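## Task

Take the nine-volt battery lying on the desk and place it in whichever drawer already contains a nine-volt battery. The drawers have no end stops and can slide fully out. Every other item has to finish inside its own drawer, and all drawers must be closed at the end. The chest may slide a few centimetres or rotate a little but has to stay upright. Finally, release everything and move the robot away. The robot must not tip over or end up tilted, or the task fails. Anything that stays in place only because the robot is holding it does not count.

## Robot and tools

ROBOT. A wheeled cart with two drive wheels, so it can roll forward or back and turn in place but cannot move sideways. It carries a pan/tilt head camera and two arms, left_arm and right_arm, each with five joints plus a jaw. The cart is 0.53 m wide and spans x = -0.35 to 0.07 m. Arm pan axes are at x = -0.060, y = +0.155 (left) and -0.155 m (right); each shoulder sits 0.03 m out from its pan axis at 0.89 m height. Link lengths: upper arm 0.116, forearm 0.135, hand 0.162 m. A fixed-jaw tip reaches about 0.44 m from its pan axis at most and cannot go lower than about 0.55 m above the floor.

FRAMES. Base frame: origin on the floor between the drive wheels, x forward, y left, z up. Results give left_hand and right_hand in this frame as the fixed-jaw tip; a held object lies next to it on the swinging-jaw side. Hand axes: z along the fingers, y pointing from swinging jaw to fixed jaw. base_odometry is relative to the base frame at scene start, counts wheel rotation only (slip shows as travel), heading positive to the left, -3.142 to 3.142. Hand positions may be off by a few centimetres, differently per arm.

execute_actions. Arguments: "actions", a list with zero or one action, and optional "cameras" (head_camera, left_wrist_camera, right_wrist_camera, or "all"; missing, null or ["all"] returns all images, [] none). An action may hold "base", "joints", or both; they start together and may finish at different times; one action runs at most 15 s. "base" takes exactly one relative command: translate_m (metres from the current spot along the current heading, positive forward, -1.4 to 1.4) or rotate_rad (radians from the current heading, positive counter-clockwise from above, -3.2 to 3.2). "joints" is a single flat object mapping joint names to absolute target angles in radians; joints of both arms and the head go in the same object. Names and ranges: head_pan_rad -3.2..3.2 (0 forward, positive left); head_tilt_rad -0.76..1.45 (0 level, positive down); per arm (prefix left_arm_ or right_arm_): shoulder_pan_rad -1.919..1.919, shoulder_lift_rad -1.745..1.745, elbow_flex_rad -1.69..1.58, wrist_flex_rad -1.658..1.658, wrist_roll_rad -2.743..2.841, gripper_rad 0..1.919. Unnamed joints keep pushing toward earlier targets. Any unknown key or out-of-range number rejects the call with no motion. Top speeds: base 0.20 m/s and 0.8 rad/s turning, arm joints 1.3 to 2.0 rad/s, head 1.5, jaw 2.0.

JOINT MEANING. Pan: at 0 the left arm points left and the right arm right; positive is clockwise from above; straight ahead is +1.571 (left) and -1.571 (right). Bend: with lift, elbow and wrist flex at 0 the upper arm is up, tilted 0.24 rad outward, forearm and fingers level; positive bends downward; the sum of the three is the finger angle below horizontal (1.571 = pointing down, requiring the forearm no more than 0.08 rad above level). Roll: -1.522 closes the jaws across the arm plane with fixed jaw on the left looking outward; 1.619 puts it on the right; 0.049 closes in the plane with the fixed jaw below (level fingers) or toward the pan axis (fingers down). With level fingers over furniture prefer the fixed jaw on the left, since the hand body then protrudes about 0.08 m upward instead of downward. Jaw gap by gripper angle: 0: 0.003 m, 0.3: 0.026, 0.6: 0.049, 1: 0.076, 1.919: 0.106. Commanding below the contact angle squeezes, strongest at 0.2 rad below; further below risks tripping the jaw.

STOWED POSE. Left: pan -1.75, lift 0.05, elbow 1.35, wrist_flex -1.55, roll -1.52; right identical except pan 1.75. Stow in two steps: wrists (flex and roll) first, then the other three. When leaving stow, do not move wrists first. A stowed turn in place needs 0.44 m free radius; near a desk, turning or reversing can snag the cart's back and topple it.

RESULTS. joint_positions gives readings; base_status and joint_status report how each motion ended: done (for the base, wheels turned the full amount), off_target (resting away from target, likely still pushing: load, obstacle or tripped motor), time_out (target dropped, holds in place), not_followed (a self-collision check withheld that arm's targets; a line 'joint command not followed' with a cause appears; the jaw command still runs; withheld targets may be retried later). A jaw holding something reads off_target. on_its_own lists motion not commanded by the call. The pictures line names images in order. MOTOR HOT warns from 55 °C; OVER-TEMPERATURE FAULT means a heat stop at 70 °C, and joints then show limit_stop_at_motor_heat, so resend targets. If a call reports a stop, remaining motion calls in that reply are skipped. The scene keeps running while you compose a reply; the robot holds its last command.

OTHER TOOLS. wait: seconds 0 to 10, no new command, returns state and images. zoom_image: camera name and region [x0, y0, x1, y1] in pixels (origin top-left, at most 504 by 504) of that camera's latest full image. read_manual: section "licences" only. finished_scene: scene number 1 or 2; irreversible, reports success and gives the next task.

CAMERAS. All 644x476. head_camera fy 607 (about 43° vertical view); left_wrist_camera wide, about 94°; right_wrist_camera about 54°.

CAUTIONS. Loaded or far-reaching joints sag toward gravity; offset the next target by the observed sag. A joint stuck over about 0.30 rad from target for about 2 s trips to 20 % torque: wait until the reading settles, then command 0.2 rad from it on the side away from the failed target (or 0.04 rad past the range end, or the end itself for a jaw). To stop a blocked joint pushing, set its target to its reading. Payload: about 0.4 kg per hand at full reach, 0.7 kg within 0.28 m of the pan axis, about 1 kg with both hands close in; long holds heat shoulder_lift. Pulling on things in front tips the robot most easily. Never let the arms or hands collide or press hard on each other. Drawers slide out completely, so pull gently and not too far; do not drop objects, spill drawer contents, slam, or shove the chest over. Release and back away before ending a scene.

Each tool is called after ">>>" in YAML: its name, and indented under it one key for each argument.

## Session

>>> execute_actions:
  actions: []

Scene clock: 0.00 s.
base_odometry: x=+0.000 y=+0.000 heading=+0.000 (m, m, rad; odometry frame)
base_status: not commanded
joint_positions: head_pan_rad=-0.029 head_tilt_rad=+0.013 left_arm_shoulder_pan_rad=-1.722 left_arm_shoulder_lift_rad=+0.049 left_arm_elbow_flex_rad=+1.402 left_arm_wrist_flex_rad=-1.461 left_arm_wrist_roll_rad=-1.554 left_arm_gripper_rad=+1.920 right_arm_shoulder_pan_rad=+1.720 right_arm_shoulder_lift_rad=+0.046 right_arm_elbow_flex_rad=+1.356 right_arm_wrist_flex_rad=-1.623 right_arm_wrist_roll_rad=-1.519 right_arm_gripper_rad=+1.920
joint_status: not commanded
left_hand: x=-0.3017 y=+0.1103 z=+0.8734 quat_wxyz=(-0.065, -0.702, -0.042, +0.708) (m; base frame)
right_hand: x=-0.3064 y=-0.1257 z=+0.9081 quat_wxyz=(-0.060, +0.623, -0.046, -0.779) (m; base frame)
pictures: head_camera, left_wrist_camera, right_wrist_camera
Images, in order (width x height): head_camera 644x476, left_wrist_camera 644x476, right_wrist_camera 644x476.

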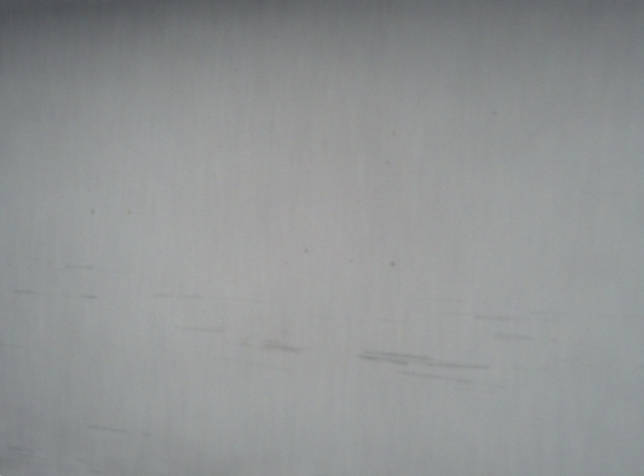

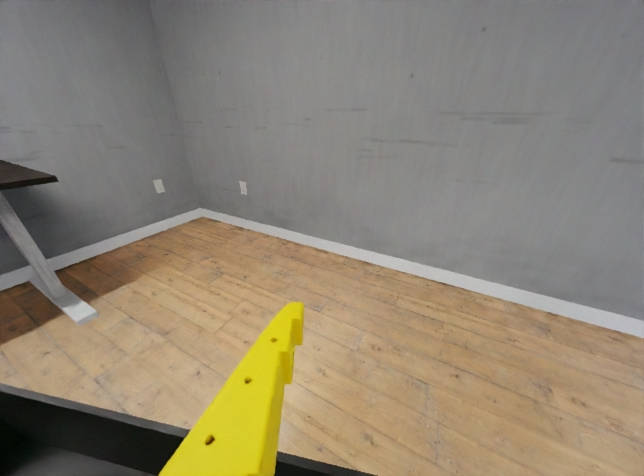

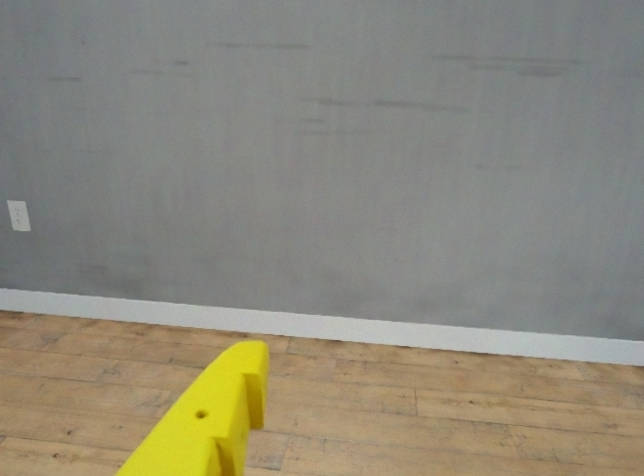

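>>> execute_actions:
  actions:
    - {"joints":{"head_pan_rad":-1.7,"head_tilt_rad":0.4}}
  cameras: ["head_camera"]

Scene clock: 3.07 s.
base_odometry: x=+0.000 y=+0.000 heading=+0.000 (m, m, rad; odometry frame)
base_status: not commanded
joint_positions: head_pan_rad=-1.690 head_tilt_rad=+0.393 left_arm_shoulder_pan_rad=-1.722 left_arm_shoulder_lift_rad=+0.049 left_arm_elbow_flex_rad=+1.402 left_arm_wrist_flex_rad=-1.461 left_arm_wrist_roll_rad=-1.554 left_arm_gripper_rad=+1.920 right_arm_shoulder_pan_rad=+1.720 right_arm_shoulder_lift_rad=+0.046 right_arm_elbow_flex_rad=+1.356 right_arm_wrist_flex_rad=-1.623 right_arm_wrist_roll_rad=-1.519 right_arm_gripper_rad=+1.920
joint_status: all done
left_hand: x=-0.3017 y=+0.1103 z=+0.8734 quat_wxyz=(-0.065, -0.702, -0.042, +0.708) (m; base frame)
right_hand: x=-0.3064 y=-0.1257 z=+0.9081 quat_wxyz=(-0.060, +0.623, -0.046, -0.779) (m; base frame)
pictures: head_camera
Images, in order (width x height): head_camera 644x476.

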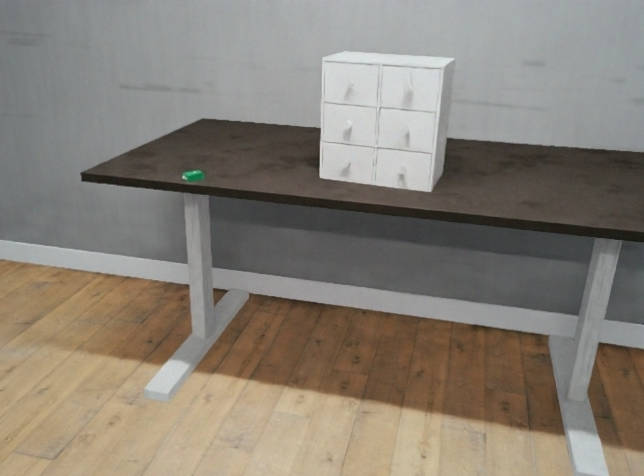

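>>> zoom_image:
  camera: "head_camera"
  region: [160, 40, 480, 220]

Region (160, 40, 480, 220) of head_camera's 644x476 image, scaled by 1.575; it fills the top 284 rows of this view, and the rest is white.

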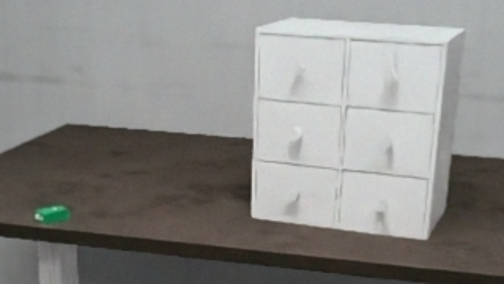

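>>> execute_actions:
  actions:
    - {"base":{"rotate_rad":-1.66},"joints":{"head_pan_rad":-0.2,"head_tilt_rad":0.5}}
  cameras: ["head_camera"]

>>> execute_actions:
  actions:
    - {"base":{"translate_m":0.85}}
  cameras: ["head_camera"]

>>> execute_actions:
  actions:
    - {"base":{"rotate_rad":-0.33},"joints":{"head_pan_rad":0.0,"head_tilt_rad":0.55}}
  cameras: ["head_camera"]

Scene clock: 12.80 s.
base_odometry: x=-0.001 y=+0.000 heading=-1.658 (m, m, rad; odometry frame)
base_status: done
joint_positions: head_pan_rad=-0.210 head_tilt_rad=+0.494 left_arm_shoulder_pan_rad=-1.722 left_arm_shoulder_lift_rad=+0.049 left_arm_elbow_flex_rad=+1.402 left_arm_wrist_flex_rad=-1.461 left_arm_wrist_roll_rad=-1.554 left_arm_gripper_rad=+1.920 right_arm_shoulder_pan_rad=+1.720 right_arm_shoulder_lift_rad=+0.046 right_arm_elbow_flex_rad=+1.356 right_arm_wrist_flex_rad=-1.623 right_arm_wrist_roll_rad=-1.519 right_arm_gripper_rad=+1.920
joint_status: all done
left_hand: x=-0.3017 y=+0.1103 z=+0.8734 quat_wxyz=(-0.065, -0.702, -0.042, +0.708) (m; base frame)
right_hand: x=-0.3064 y=-0.1257 z=+0.9081 quat_wxyz=(-0.060, +0.623, -0.046, -0.779) (m; base frame)
pictures: head_camera
Images, in order (width x height): head_camera 644x476.

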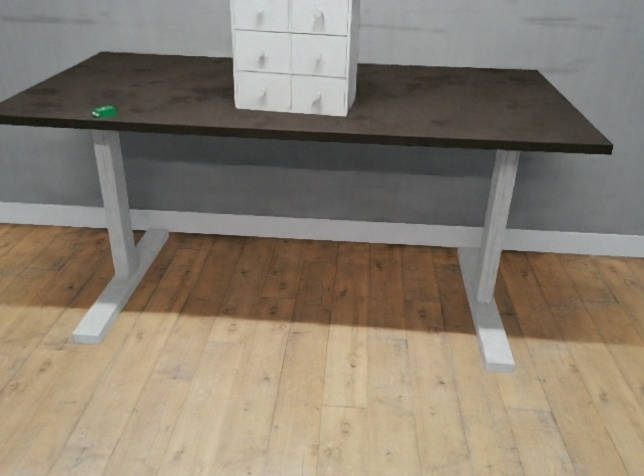

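Scene clock: 17.97 s.
base_odometry: x=-0.080 y=-0.846 heading=-1.662 (m, m, rad; odometry frame)
base_status: done
joint_positions: head_pan_rad=-0.210 head_tilt_rad=+0.494 left_arm_shoulder_pan_rad=-1.722 left_arm_shoulder_lift_rad=+0.049 left_arm_elbow_flex_rad=+1.402 left_arm_wrist_flex_rad=-1.461 left_arm_wrist_roll_rad=-1.554 left_arm_gripper_rad=+1.920 right_arm_shoulder_pan_rad=+1.720 right_arm_shoulder_lift_rad=+0.046 right_arm_elbow_flex_rad=+1.356 right_arm_wrist_flex_rad=-1.623 right_arm_wrist_roll_rad=-1.519 right_arm_gripper_rad=+1.920
joint_status: not commanded
left_hand: x=-0.3017 y=+0.1103 z=+0.8734 quat_wxyz=(-0.065, -0.702, -0.042, +0.708) (m; base frame)
right_hand: x=-0.3064 y=-0.1257 z=+0.9081 quat_wxyz=(-0.060, +0.623, -0.046, -0.779) (m; base frame)
pictures: head_camera
Images, in order (width x height): head_camera 644x476.

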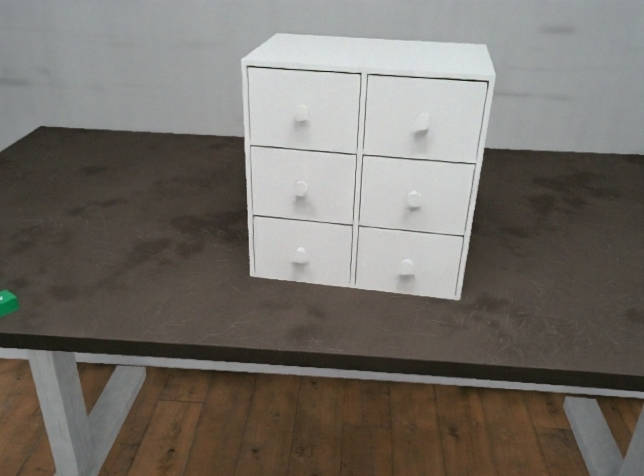

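Scene clock: 19.10 s.
base_odometry: x=-0.080 y=-0.846 heading=-1.991 (m, m, rad; odometry frame)
base_status: done
joint_positions: head_pan_rad=-0.010 head_tilt_rad=+0.544 left_arm_shoulder_pan_rad=-1.722 left_arm_shoulder_lift_rad=+0.049 left_arm_elbow_flex_rad=+1.402 left_arm_wrist_flex_rad=-1.461 left_arm_wrist_roll_rad=-1.554 left_arm_gripper_rad=+1.920 right_arm_shoulder_pan_rad=+1.720 right_arm_shoulder_lift_rad=+0.046 right_arm_elbow_flex_rad=+1.356 right_arm_wrist_flex_rad=-1.623 right_arm_wrist_roll_rad=-1.519 right_arm_gripper_rad=+1.920
joint_status: all done
left_hand: x=-0.3017 y=+0.1103 z=+0.8734 quat_wxyz=(-0.065, -0.702, -0.042, +0.708) (m; base frame)
right_hand: x=-0.3064 y=-0.1257 z=+0.9081 quat_wxyz=(-0.060, +0.623, -0.046, -0.779) (m; base frame)
pictures: head_camera
Images, in order (width x height): head_camera 644x476.

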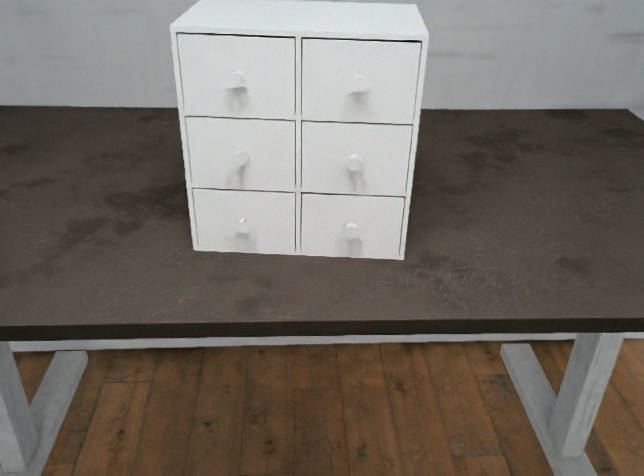

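>>> execute_actions:
  actions:
    - {"base":{"rotate_rad":0.29},"joints":{"left_arm_shoulder_pan_rad":1.6,"right_arm_shoulder_pan_rad":-1.6,"left_arm_shoulder_lift_rad":-0.07,"right_arm_shoulder_lift_rad":-0.07,"left_arm_elbow_flex_rad":0.39,"right_arm_elbow_flex_rad":0.39,"left_arm_gripper_rad":0.55,"right_arm_gripper_rad":0.55}}
  cameras: []

>>> execute_actions:
  actions:
    - {"base":{"translate_m":0.256},"joints":{"left_arm_wrist_flex_rad":-0.33,"right_arm_wrist_flex_rad":-0.33,"left_arm_wrist_roll_rad":-1.52,"right_arm_wrist_roll_rad":-1.52}}
  cameras: []

>>> execute_actions:
  actions:
    - {"base":{"rotate_rad":-0.374},"joints":{"left_arm_shoulder_pan_rad":1.8,"right_arm_shoulder_pan_rad":-1.8,"head_tilt_rad":0.6}}

Scene clock: 30.17 s.
base_odometry: x=-0.080 y=-0.846 heading=-1.707 (m, m, rad; odometry frame)
base_status: done
joint_positions: head_pan_rad=-0.010 head_tilt_rad=+0.544 left_arm_shoulder_pan_rad=+1.594 left_arm_shoulder_lift_rad=-0.036 left_arm_elbow_flex_rad=+0.423 left_arm_wrist_flex_rad=-1.461 left_arm_wrist_roll_rad=-1.554 left_arm_gripper_rad=+0.557 right_arm_shoulder_pan_rad=-1.592 right_arm_shoulder_lift_rad=-0.037 right_arm_elbow_flex_rad=+0.421 right_arm_wrist_flex_rad=-1.623 right_arm_wrist_roll_rad=-1.519 right_arm_gripper_rad=+0.557
joint_status: all done
left_hand: x=+0.1980 y=+0.1567 z=+1.1024 quat_wxyz=(+0.969, +0.007, +0.246, +0.004) (m; base frame)
right_hand: x=+0.1736 y=-0.1424 z=+1.1135 quat_wxyz=(+0.986, -0.002, +0.165, +0.009) (m; base frame)
pictures: none
No camera images: the call's "cameras" was empty. Leave "cameras" out to get every camera's image.

Scene clock: 32.37 s.
base_odometry: x=-0.116 y=-1.100 heading=-1.712 (m, m, rad; odometry frame)
base_status: done
joint_positions: head_pan_rad=-0.010 head_tilt_rad=+0.544 left_arm_shoulder_pan_rad=+1.594 left_arm_shoulder_lift_rad=-0.036 left_arm_elbow_flex_rad=+0.421 left_arm_wrist_flex_rad=-0.333 left_arm_wrist_roll_rad=-1.529 left_arm_gripper_rad=+0.557 right_arm_shoulder_pan_rad=-1.593 right_arm_shoulder_lift_rad=-0.037 right_arm_elbow_flex_rad=+0.421 right_arm_wrist_flex_rad=-0.331 right_arm_wrist_roll_rad=-1.519 right_arm_gripper_rad=+0.557
joint_status: all done
left_hand: x=+0.2817 y=+0.1548 z=+0.9529 quat_wxyz=(+0.688, +0.011, +0.725, -0.006) (m; base frame)
right_hand: x=+0.2812 y=-0.1397 z=+0.9530 quat_wxyz=(+0.688, -0.009, +0.726, +0.007) (m; base frame)
pictures: none
No camera images: the call's "cameras" was empty. Leave "cameras" out to get every camera's image.

Scene clock: 33.57 s.
base_odometry: x=-0.116 y=-1.099 heading=-2.084 (m, m, rad; odometry frame)
base_status: done
joint_positions: head_pan_rad=-0.010 head_tilt_rad=+0.594 left_arm_shoulder_pan_rad=+1.795 left_arm_shoulder_lift_rad=-0.036 left_arm_elbow_flex_rad=+0.421 left_arm_wrist_flex_rad=-0.333 left_arm_wrist_roll_rad=-1.529 left_arm_gripper_rad=+0.557 right_arm_shoulder_pan_rad=-1.791 right_arm_shoulder_lift_rad=-0.037 right_arm_elbow_flex_rad=+0.421 right_arm_wrist_flex_rad=-0.331 right_arm_wrist_roll_rad=-1.519 right_arm_gripper_rad=+0.557
joint_status: all done
left_hand: x=+0.2748 y=+0.0866 z=+0.9529 quat_wxyz=(+0.684, +0.084, +0.721, -0.075) (m; base frame)
right_hand: x=+0.2716 y=-0.0729 z=+0.9530 quat_wxyz=(+0.684, -0.081, +0.721, +0.074) (m; base frame)
pictures: head_camera, left_wrist_camera, right_wrist_camera
Images, in order (width x height): head_camera 644x476, left_wrist_camera 644x476, right_wrist_camera 644x476.

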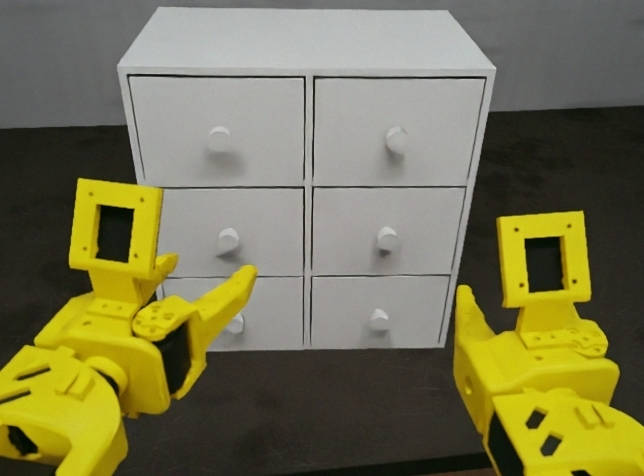

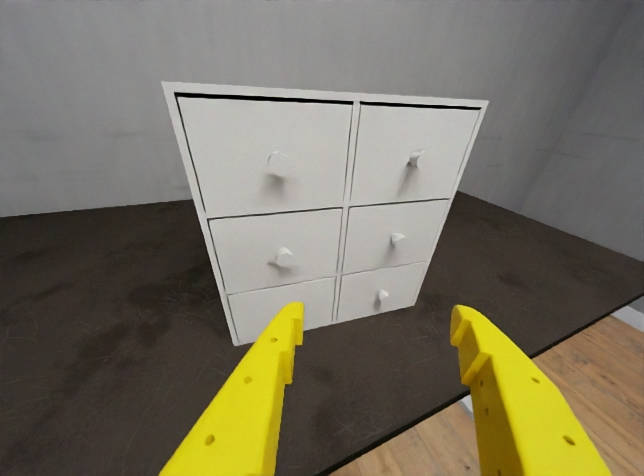

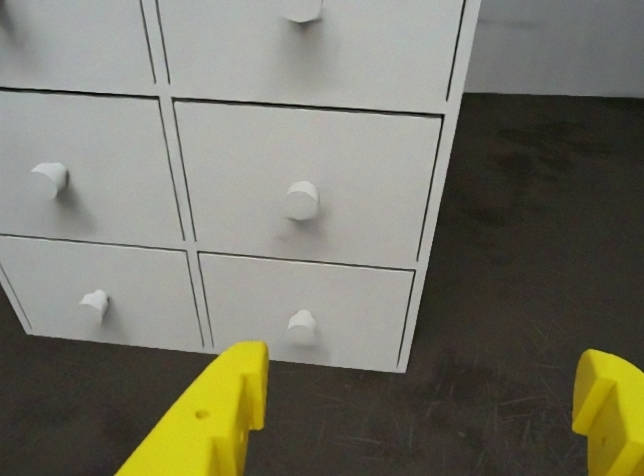

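>>> execute_actions:
  actions:
    - {"base":{"rotate_rad":0.025},"joints":{"right_arm_shoulder_pan_rad":-1.88,"right_arm_wrist_flex_rad":-0.41,"right_arm_elbow_flex_rad":0.36}}
  cameras: []

>>> execute_actions:
  actions:
    - {"base":{"translate_m":0.11}}

Scene clock: 38.27 s.
base_odometry: x=-0.116 y=-1.100 heading=-2.058 (m, m, rad; odometry frame)
base_status: done
joint_positions: head_pan_rad=-0.010 head_tilt_rad=+0.594 left_arm_shoulder_pan_rad=+1.795 left_arm_shoulder_lift_rad=-0.036 left_arm_elbow_flex_rad=+0.421 left_arm_wrist_flex_rad=-0.333 left_arm_wrist_roll_rad=-1.529 left_arm_gripper_rad=+0.557 right_arm_shoulder_pan_rad=-1.872 right_arm_shoulder_lift_rad=-0.037 right_arm_elbow_flex_rad=+0.400 right_arm_wrist_flex_rad=-0.394 right_arm_wrist_roll_rad=-1.519 right_arm_gripper_rad=+0.557
joint_status: all done
left_hand: x=+0.2748 y=+0.0866 z=+0.9529 quat_wxyz=(+0.684, +0.084, +0.721, -0.075) (m; base frame)
right_hand: x=+0.2649 y=-0.0459 z=+0.9693 quat_wxyz=(+0.710, -0.106, +0.688, +0.107) (m; base frame)
pictures: none
No camera images: the call's "cameras" was empty. Leave "cameras" out to get every camera's image.

Scene clock: 39.67 s.
base_odometry: x=-0.168 y=-1.197 heading=-2.063 (m, m, rad; odometry frame)
base_status: done
joint_positions: head_pan_rad=-0.010 head_tilt_rad=+0.594 left_arm_shoulder_pan_rad=+1.795 left_arm_shoulder_lift_rad=-0.036 left_arm_elbow_flex_rad=+0.421 left_arm_wrist_flex_rad=-0.333 left_arm_wrist_roll_rad=-1.529 left_arm_gripper_rad=+0.557 right_arm_shoulder_pan_rad=-1.874 right_arm_shoulder_lift_rad=-0.037 right_arm_elbow_flex_rad=+0.400 right_arm_wrist_flex_rad=-0.394 right_arm_wrist_roll_rad=-1.519 right_arm_gripper_rad=+0.557
joint_status: not commanded
left_hand: x=+0.2748 y=+0.0866 z=+0.9529 quat_wxyz=(+0.684, +0.084, +0.721, -0.075) (m; base frame)
right_hand: x=+0.2647 y=-0.0454 z=+0.9693 quat_wxyz=(+0.710, -0.106, +0.688, +0.107) (m; base frame)
pictures: head_camera, left_wrist_camera, right_wrist_camera
Images, in order (width x height): head_camera 644x476, left_wrist_camera 644x476, right_wrist_camera 644x476.

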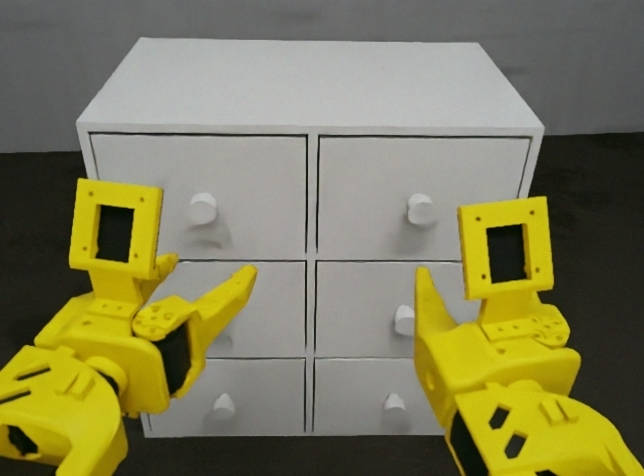

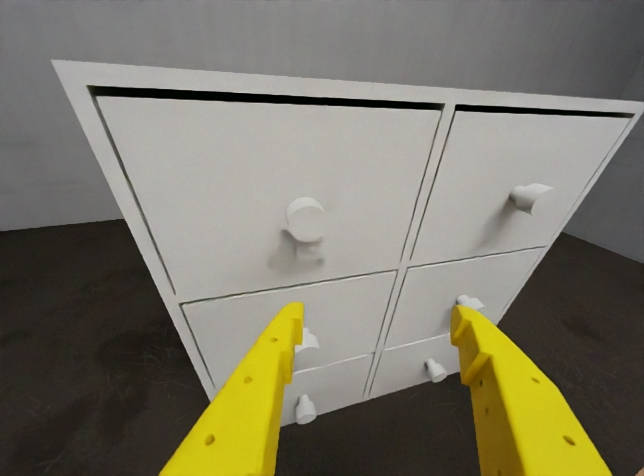

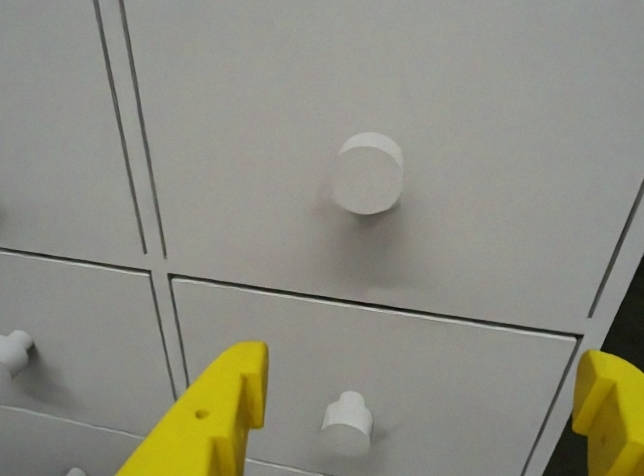

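>>> execute_actions:
  actions:
    - {"base":{"translate_m":0.03},"joints":{"left_arm_shoulder_pan_rad":1.745,"right_arm_shoulder_pan_rad":-1.905,"right_arm_shoulder_lift_rad":0.07,"right_arm_elbow_flex_rad":0.24}}

Scene clock: 43.03 s.
base_odometry: x=-0.183 y=-1.224 heading=-2.066 (m, m, rad; odometry frame)
base_status: done
joint_positions: head_pan_rad=-0.010 head_tilt_rad=+0.594 left_arm_shoulder_pan_rad=+1.751 left_arm_shoulder_lift_rad=-0.036 left_arm_elbow_flex_rad=+0.421 left_arm_wrist_flex_rad=-0.333 left_arm_wrist_roll_rad=-1.529 left_arm_gripper_rad=+0.557 right_arm_shoulder_pan_rad=-1.897 right_arm_shoulder_lift_rad=+0.089 right_arm_elbow_flex_rad=+0.279 right_arm_wrist_flex_rad=-0.394 right_arm_wrist_roll_rad=-1.519 right_arm_gripper_rad=+0.557
joint_status: all done
left_hand: x=+0.2775 y=+0.1015 z=+0.9529 quat_wxyz=(+0.686, +0.068, +0.722, -0.059) (m; base frame)
right_hand: x=+0.2752 y=-0.0335 z=+0.9641 quat_wxyz=(+0.707, -0.114, +0.688, +0.115) (m; base frame)
pictures: head_camera, left_wrist_camera, right_wrist_camera
Images, in order (width x height): head_camera 644x476, left_wrist_camera 644x476, right_wrist_camera 644x476.

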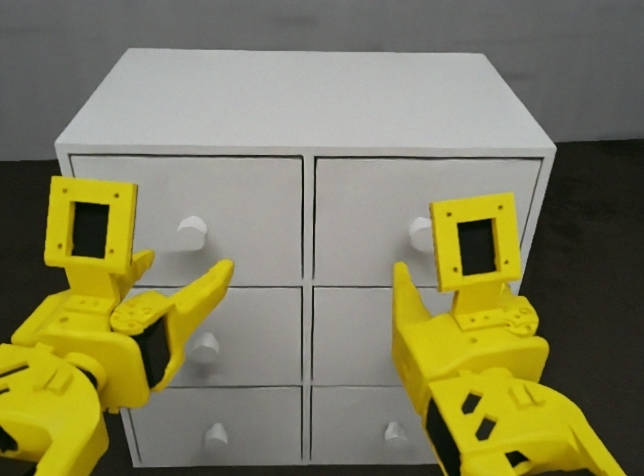

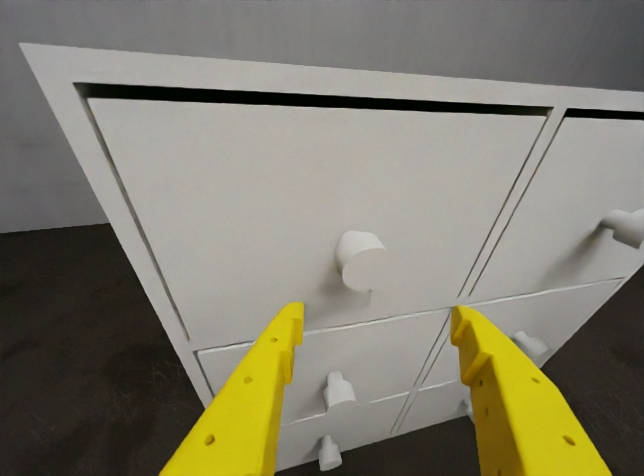

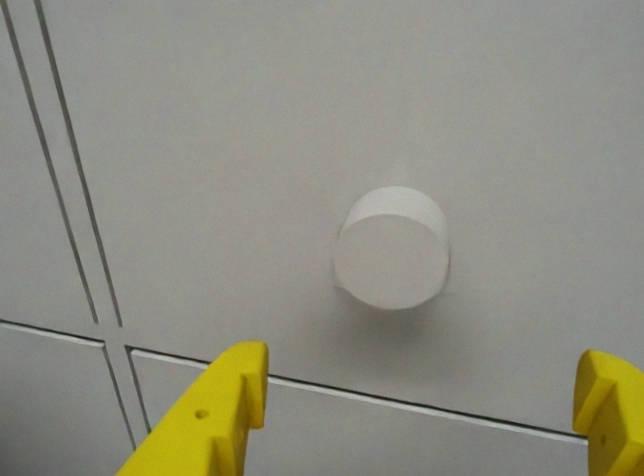

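>>> execute_actions:
  actions:
    - {"base":{"translate_m":0.02},"joints":{"left_arm_wrist_flex_rad":-0.38,"right_arm_wrist_flex_rad":-0.475,"left_arm_shoulder_pan_rad":1.765}}

Scene clock: 46.80 s.
base_odometry: x=-0.192 y=-1.242 heading=-2.067 (m, m, rad; odometry frame)
base_status: done
joint_positions: head_pan_rad=-0.010 head_tilt_rad=+0.594 left_arm_shoulder_pan_rad=+1.760 left_arm_shoulder_lift_rad=-0.036 left_arm_elbow_flex_rad=+0.421 left_arm_wrist_flex_rad=-0.362 left_arm_wrist_roll_rad=-1.529 left_arm_gripper_rad=+0.557 right_arm_shoulder_pan_rad=-1.897 right_arm_shoulder_lift_rad=+0.089 right_arm_elbow_flex_rad=+0.277 right_arm_wrist_flex_rad=-0.460 right_arm_wrist_roll_rad=-1.519 right_arm_gripper_rad=+0.557
joint_status: all done
left_hand: x=+0.2772 y=+0.0984 z=+0.9576 quat_wxyz=(+0.696, +0.070, +0.712, -0.063) (m; base frame)
right_hand: x=+0.2747 y=-0.0337 z=+0.9751 quat_wxyz=(+0.730, -0.110, +0.664, +0.119) (m; base frame)
pictures: head_camera, left_wrist_camera, right_wrist_camera
Images, in order (width x height): head_camera 644x476, left_wrist_camera 644x476, right_wrist_camera 644x476.

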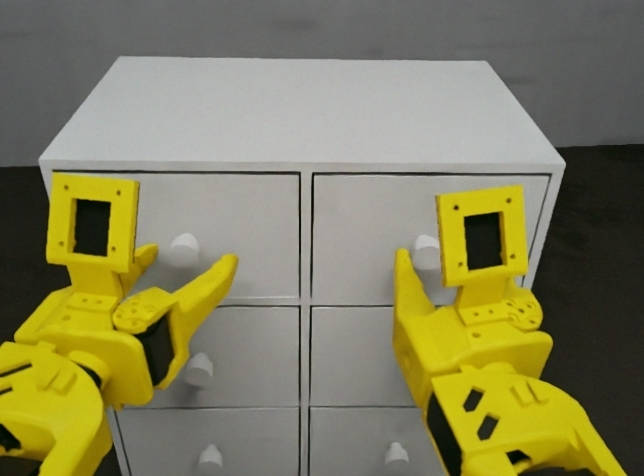

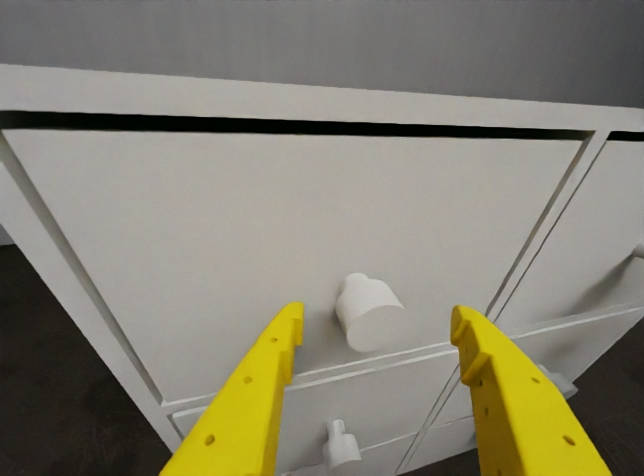

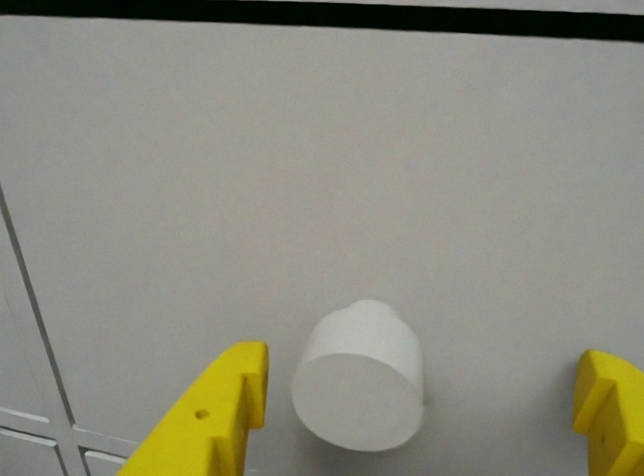

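>>> execute_actions:
  actions:
    - {"base":{"translate_m":0.012},"joints":{"left_arm_shoulder_pan_rad":1.795,"left_arm_gripper_rad":0.4,"right_arm_gripper_rad":0.4}}

Scene clock: 48.27 s.
base_odometry: x=-0.198 y=-1.253 heading=-2.067 (m, m, rad; odometry frame)
base_status: done
joint_positions: head_pan_rad=-0.010 head_tilt_rad=+0.594 left_arm_shoulder_pan_rad=+1.789 left_arm_shoulder_lift_rad=-0.036 left_arm_elbow_flex_rad=+0.421 left_arm_wrist_flex_rad=-0.364 left_arm_wrist_roll_rad=-1.529 left_arm_gripper_rad=+0.407 right_arm_shoulder_pan_rad=-1.897 right_arm_shoulder_lift_rad=+0.089 right_arm_elbow_flex_rad=+0.277 right_arm_wrist_flex_rad=-0.463 right_arm_wrist_roll_rad=-1.519 right_arm_gripper_rad=+0.407
joint_status: all done
left_hand: x=+0.2754 y=+0.0886 z=+0.9578 quat_wxyz=(+0.695, +0.080, +0.710, -0.074) (m; base frame)
right_hand: x=+0.2747 y=-0.0337 z=+0.9756 quat_wxyz=(+0.731, -0.110, +0.663, +0.119) (m; base frame)
pictures: head_camera, left_wrist_camera, right_wrist_camera
Images, in order (width x height): head_camera 644x476, left_wrist_camera 644x476, right_wrist_camera 644x476.

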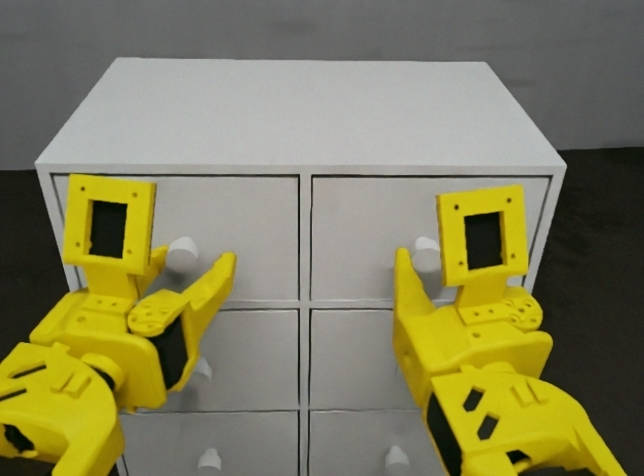

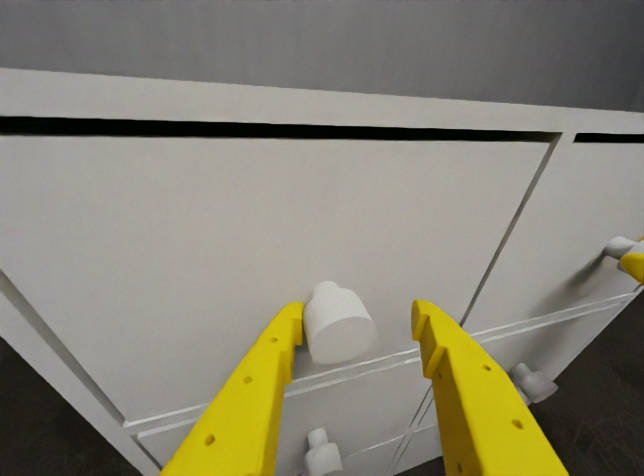

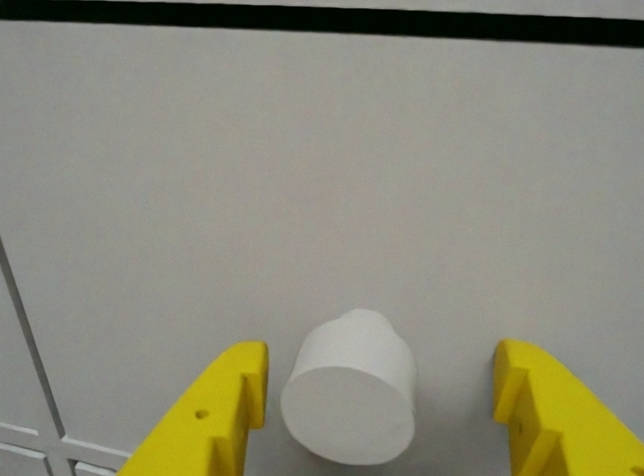

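>>> execute_actions:
  actions:
    - {"joints":{"left_arm_gripper_rad":0.05,"right_arm_gripper_rad":0.05,"right_arm_shoulder_pan_rad":-1.885}}

Scene clock: 50.33 s.
base_odometry: x=-0.198 y=-1.253 heading=-2.067 (m, m, rad; odometry frame)
base_status: not commanded
joint_positions: head_pan_rad=-0.010 head_tilt_rad=+0.594 left_arm_shoulder_pan_rad=+1.794 left_arm_shoulder_lift_rad=-0.036 left_arm_elbow_flex_rad=+0.421 left_arm_wrist_flex_rad=-0.364 left_arm_wrist_roll_rad=-1.529 left_arm_gripper_rad=+0.163 right_arm_shoulder_pan_rad=-1.891 right_arm_shoulder_lift_rad=+0.089 right_arm_elbow_flex_rad=+0.277 right_arm_wrist_flex_rad=-0.463 right_arm_wrist_roll_rad=-1.519 right_arm_gripper_rad=+0.182
joint_status: left_arm_gripper_rad off_target (ended at +0.163, target +0.050); right_arm_gripper_rad off_target (ended at +0.182, target +0.050); the others done
left_hand: x=+0.2751 y=+0.0870 z=+0.9578 quat_wxyz=(+0.695, +0.082, +0.710, -0.075) (m; base frame)
right_hand: x=+0.2754 y=-0.0358 z=+0.9756 quat_wxyz=(+0.731, -0.108, +0.663, +0.117) (m; base frame)
pictures: head_camera, left_wrist_camera, right_wrist_camera
Images, in order (width x height): head_camera 644x476, left_wrist_camera 644x476, right_wrist_camera 644x476.

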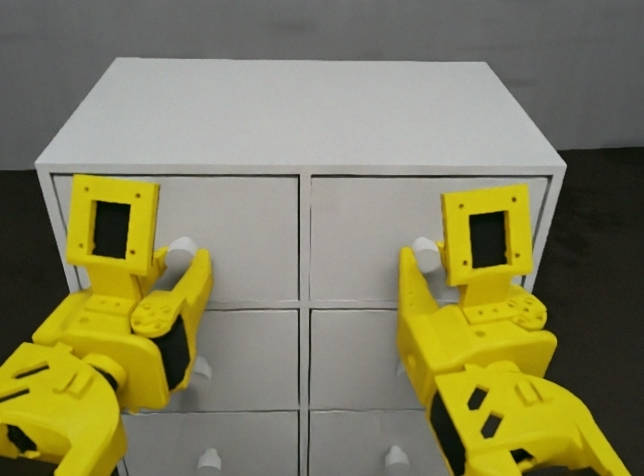

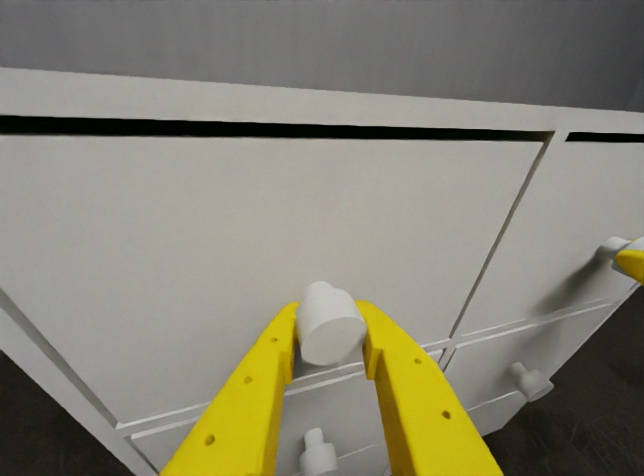

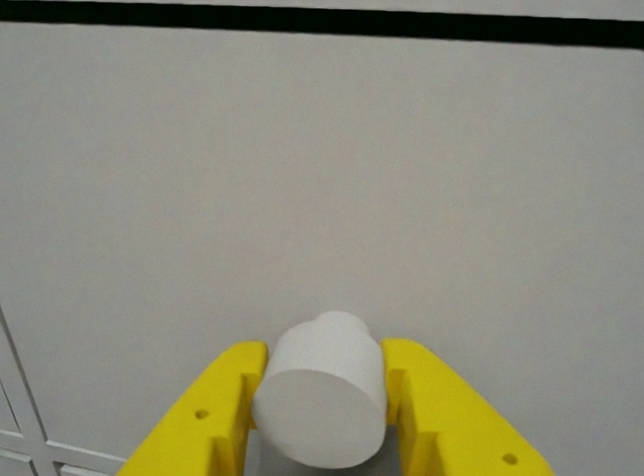

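>>> execute_actions:
  actions:
    - {"base":{"translate_m":-0.04}}

Scene clock: 53.07 s.
base_odometry: x=-0.179 y=-1.217 heading=-2.067 (m, m, rad; odometry frame)
base_status: done
joint_positions: head_pan_rad=-0.010 head_tilt_rad=+0.594 left_arm_shoulder_pan_rad=+1.795 left_arm_shoulder_lift_rad=-0.036 left_arm_elbow_flex_rad=+0.420 left_arm_wrist_flex_rad=-0.364 left_arm_wrist_roll_rad=-1.528 left_arm_gripper_rad=+0.163 right_arm_shoulder_pan_rad=-1.885 right_arm_shoulder_lift_rad=+0.090 right_arm_elbow_flex_rad=+0.274 right_arm_wrist_flex_rad=-0.463 right_arm_wrist_roll_rad=-1.519 right_arm_gripper_rad=+0.182
joint_status: not commanded
left_hand: x=+0.2750 y=+0.0865 z=+0.9582 quat_wxyz=(+0.696, +0.082, +0.710, -0.076) (m; base frame)
right_hand: x=+0.2763 y=-0.0378 z=+0.9760 quat_wxyz=(+0.732, -0.106, +0.663, +0.115) (m; base frame)
pictures: head_camera, left_wrist_camera, right_wrist_camera
Images, in order (width x height): head_camera 644x476, left_wrist_camera 644x476, right_wrist_camera 644x476.

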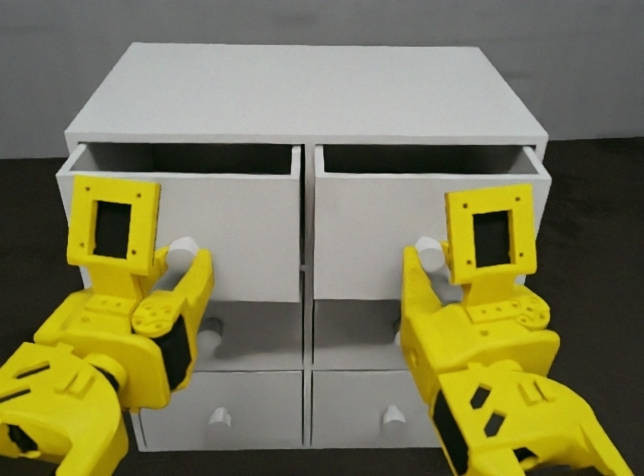

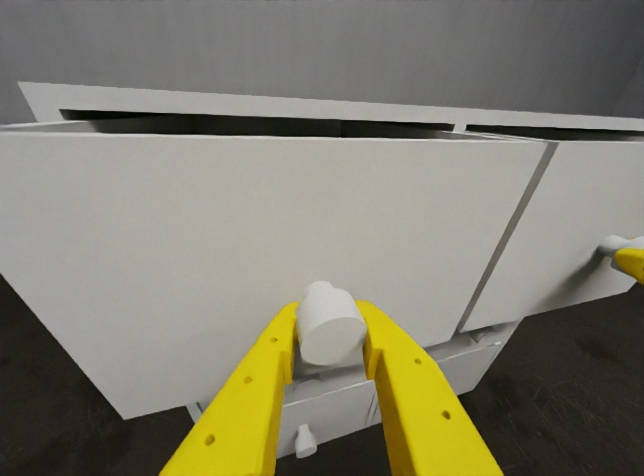

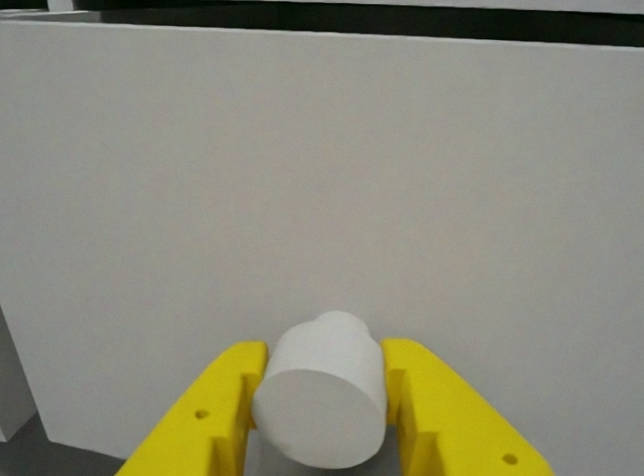

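>>> execute_actions:
  actions:
    - {"base":{"translate_m":-0.045}}
  cameras: ["head_camera"]

>>> execute_actions:
  actions:
    - {"joints":{"left_arm_gripper_rad":0.5,"right_arm_gripper_rad":0.5,"right_arm_shoulder_pan_rad":-1.9,"left_arm_shoulder_pan_rad":1.77}}
  cameras: []

>>> execute_actions:
  actions:
    - {"base":{"translate_m":-0.04}}
  cameras: ["head_camera"]

>>> execute_actions:
  actions:
    - {"joints":{"left_arm_shoulder_lift_rad":-0.09,"right_arm_shoulder_lift_rad":-0.09,"left_arm_elbow_flex_rad":-0.7,"right_arm_elbow_flex_rad":-0.72,"left_arm_wrist_flex_rad":1.12,"right_arm_wrist_flex_rad":1.0,"left_arm_gripper_rad":0.7,"right_arm_gripper_rad":0.9}}

Scene clock: 57.80 s.
base_odometry: x=-0.158 y=-1.178 heading=-2.065 (m, m, rad; odometry frame)
base_status: done
joint_positions: head_pan_rad=-0.010 head_tilt_rad=+0.594 left_arm_shoulder_pan_rad=+1.797 left_arm_shoulder_lift_rad=-0.036 left_arm_elbow_flex_rad=+0.418 left_arm_wrist_flex_rad=-0.364 left_arm_wrist_roll_rad=-1.528 left_arm_gripper_rad=+0.163 right_arm_shoulder_pan_rad=-1.883 right_arm_shoulder_lift_rad=+0.092 right_arm_elbow_flex_rad=+0.271 right_arm_wrist_flex_rad=-0.463 right_arm_wrist_roll_rad=-1.519 right_arm_gripper_rad=+0.182
joint_status: not commanded
left_hand: x=+0.2750 y=+0.0860 z=+0.9587 quat_wxyz=(+0.696, +0.082, +0.709, -0.077) (m; base frame)
right_hand: x=+0.2767 y=-0.0382 z=+0.9764 quat_wxyz=(+0.733, -0.105, +0.662, +0.114) (m; base frame)
pictures: head_camera
Images, in order (width x height): head_camera 644x476.

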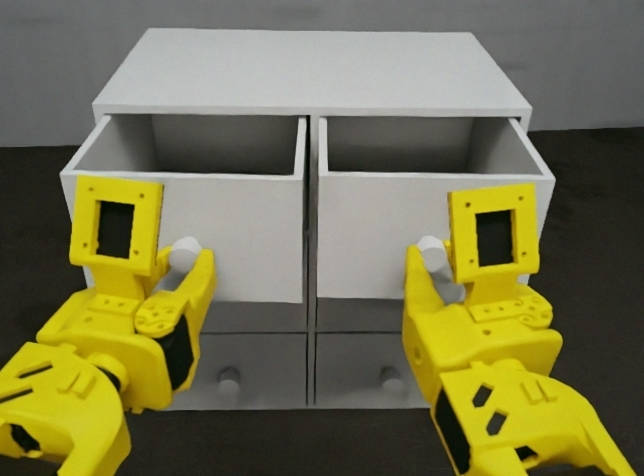

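Scene clock: 58.57 s.
base_odometry: x=-0.158 y=-1.178 heading=-2.065 (m, m, rad; odometry frame)
base_status: not commanded
joint_positions: head_pan_rad=-0.010 head_tilt_rad=+0.594 left_arm_shoulder_pan_rad=+1.780 left_arm_shoulder_lift_rad=-0.036 left_arm_elbow_flex_rad=+0.418 left_arm_wrist_flex_rad=-0.364 left_arm_wrist_roll_rad=-1.528 left_arm_gripper_rad=+0.492 right_arm_shoulder_pan_rad=-1.895 right_arm_shoulder_lift_rad=+0.092 right_arm_elbow_flex_rad=+0.271 right_arm_wrist_flex_rad=-0.463 right_arm_wrist_roll_rad=-1.519 right_arm_gripper_rad=+0.491
joint_status: all done
left_hand: x=+0.2761 y=+0.0916 z=+0.9587 quat_wxyz=(+0.697, +0.076, +0.710, -0.071) (m; base frame)
right_hand: x=+0.2752 y=-0.0341 z=+0.9764 quat_wxyz=(+0.732, -0.109, +0.662, +0.119) (m; base frame)
pictures: none
No camera images: the call's "cameras" was empty. Leave "cameras" out to get every camera's image.

Scene clock: 59.50 s.
base_odometry: x=-0.139 y=-1.142 heading=-2.063 (m, m, rad; odometry frame)
base_status: done
joint_positions: head_pan_rad=-0.010 head_tilt_rad=+0.594 left_arm_shoulder_pan_rad=+1.777 left_arm_shoulder_lift_rad=-0.036 left_arm_elbow_flex_rad=+0.418 left_arm_wrist_flex_rad=-0.364 left_arm_wrist_roll_rad=-1.528 left_arm_gripper_rad=+0.493 right_arm_shoulder_pan_rad=-1.895 right_arm_shoulder_lift_rad=+0.092 right_arm_elbow_flex_rad=+0.271 right_arm_wrist_flex_rad=-0.463 right_arm_wrist_roll_rad=-1.519 right_arm_gripper_rad=+0.493
joint_status: not commanded
left_hand: x=+0.2763 y=+0.0927 z=+0.9587 quat_wxyz=(+0.697, +0.075, +0.710, -0.070) (m; base frame)
right_hand: x=+0.2752 y=-0.0341 z=+0.9764 quat_wxyz=(+0.732, -0.109, +0.662, +0.119) (m; base frame)
pictures: head_camera
Images, in order (width x height): head_camera 644x476.

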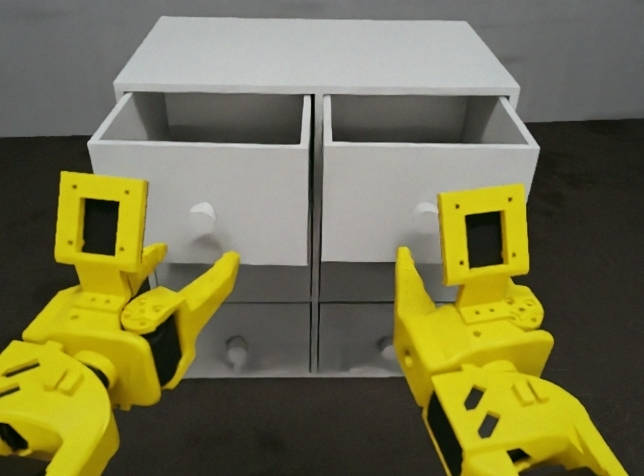

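Scene clock: 61.27 s.
base_odometry: x=-0.139 y=-1.142 heading=-2.063 (m, m, rad; odometry frame)
base_status: not commanded
joint_positions: head_pan_rad=-0.010 head_tilt_rad=+0.594 left_arm_shoulder_pan_rad=+1.777 left_arm_shoulder_lift_rad=-0.054 left_arm_elbow_flex_rad=-0.668 left_arm_wrist_flex_rad=+1.116 left_arm_wrist_roll_rad=-1.528 left_arm_gripper_rad=+0.693 right_arm_shoulder_pan_rad=-1.895 right_arm_shoulder_lift_rad=-0.054 right_arm_elbow_flex_rad=-0.686 right_arm_wrist_flex_rad=+0.999 right_arm_wrist_roll_rad=-1.519 right_arm_gripper_rad=+0.893
joint_status: all done
left_hand: x=+0.2335 y=+0.1016 z=+1.0390 quat_wxyz=(+0.552, +0.088, +0.827, -0.055) (m; base frame)
right_hand: x=+0.2252 y=-0.0509 z=+1.0615 quat_wxyz=(+0.602, -0.129, +0.782, +0.098) (m; base frame)
pictures: head_camera, left_wrist_camera, right_wrist_camera
Images, in order (width x height): head_camera 644x476, left_wrist_camera 644x476, right_wrist_camera 644x476.

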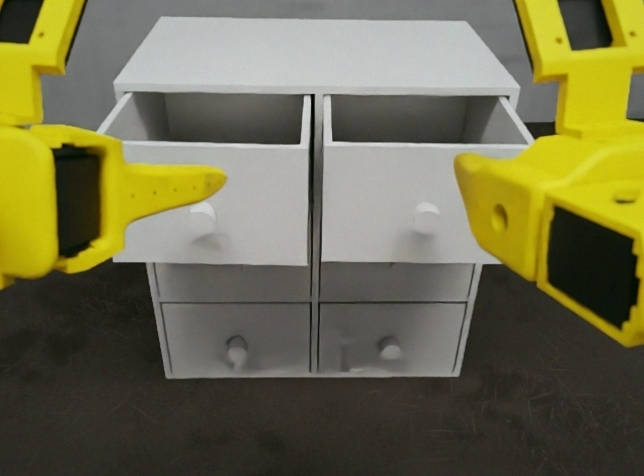

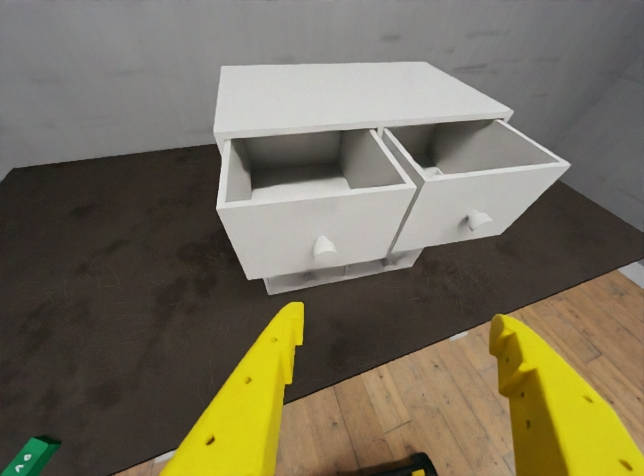

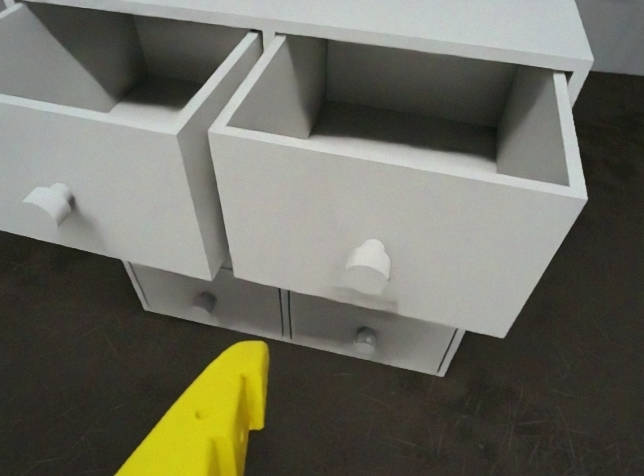

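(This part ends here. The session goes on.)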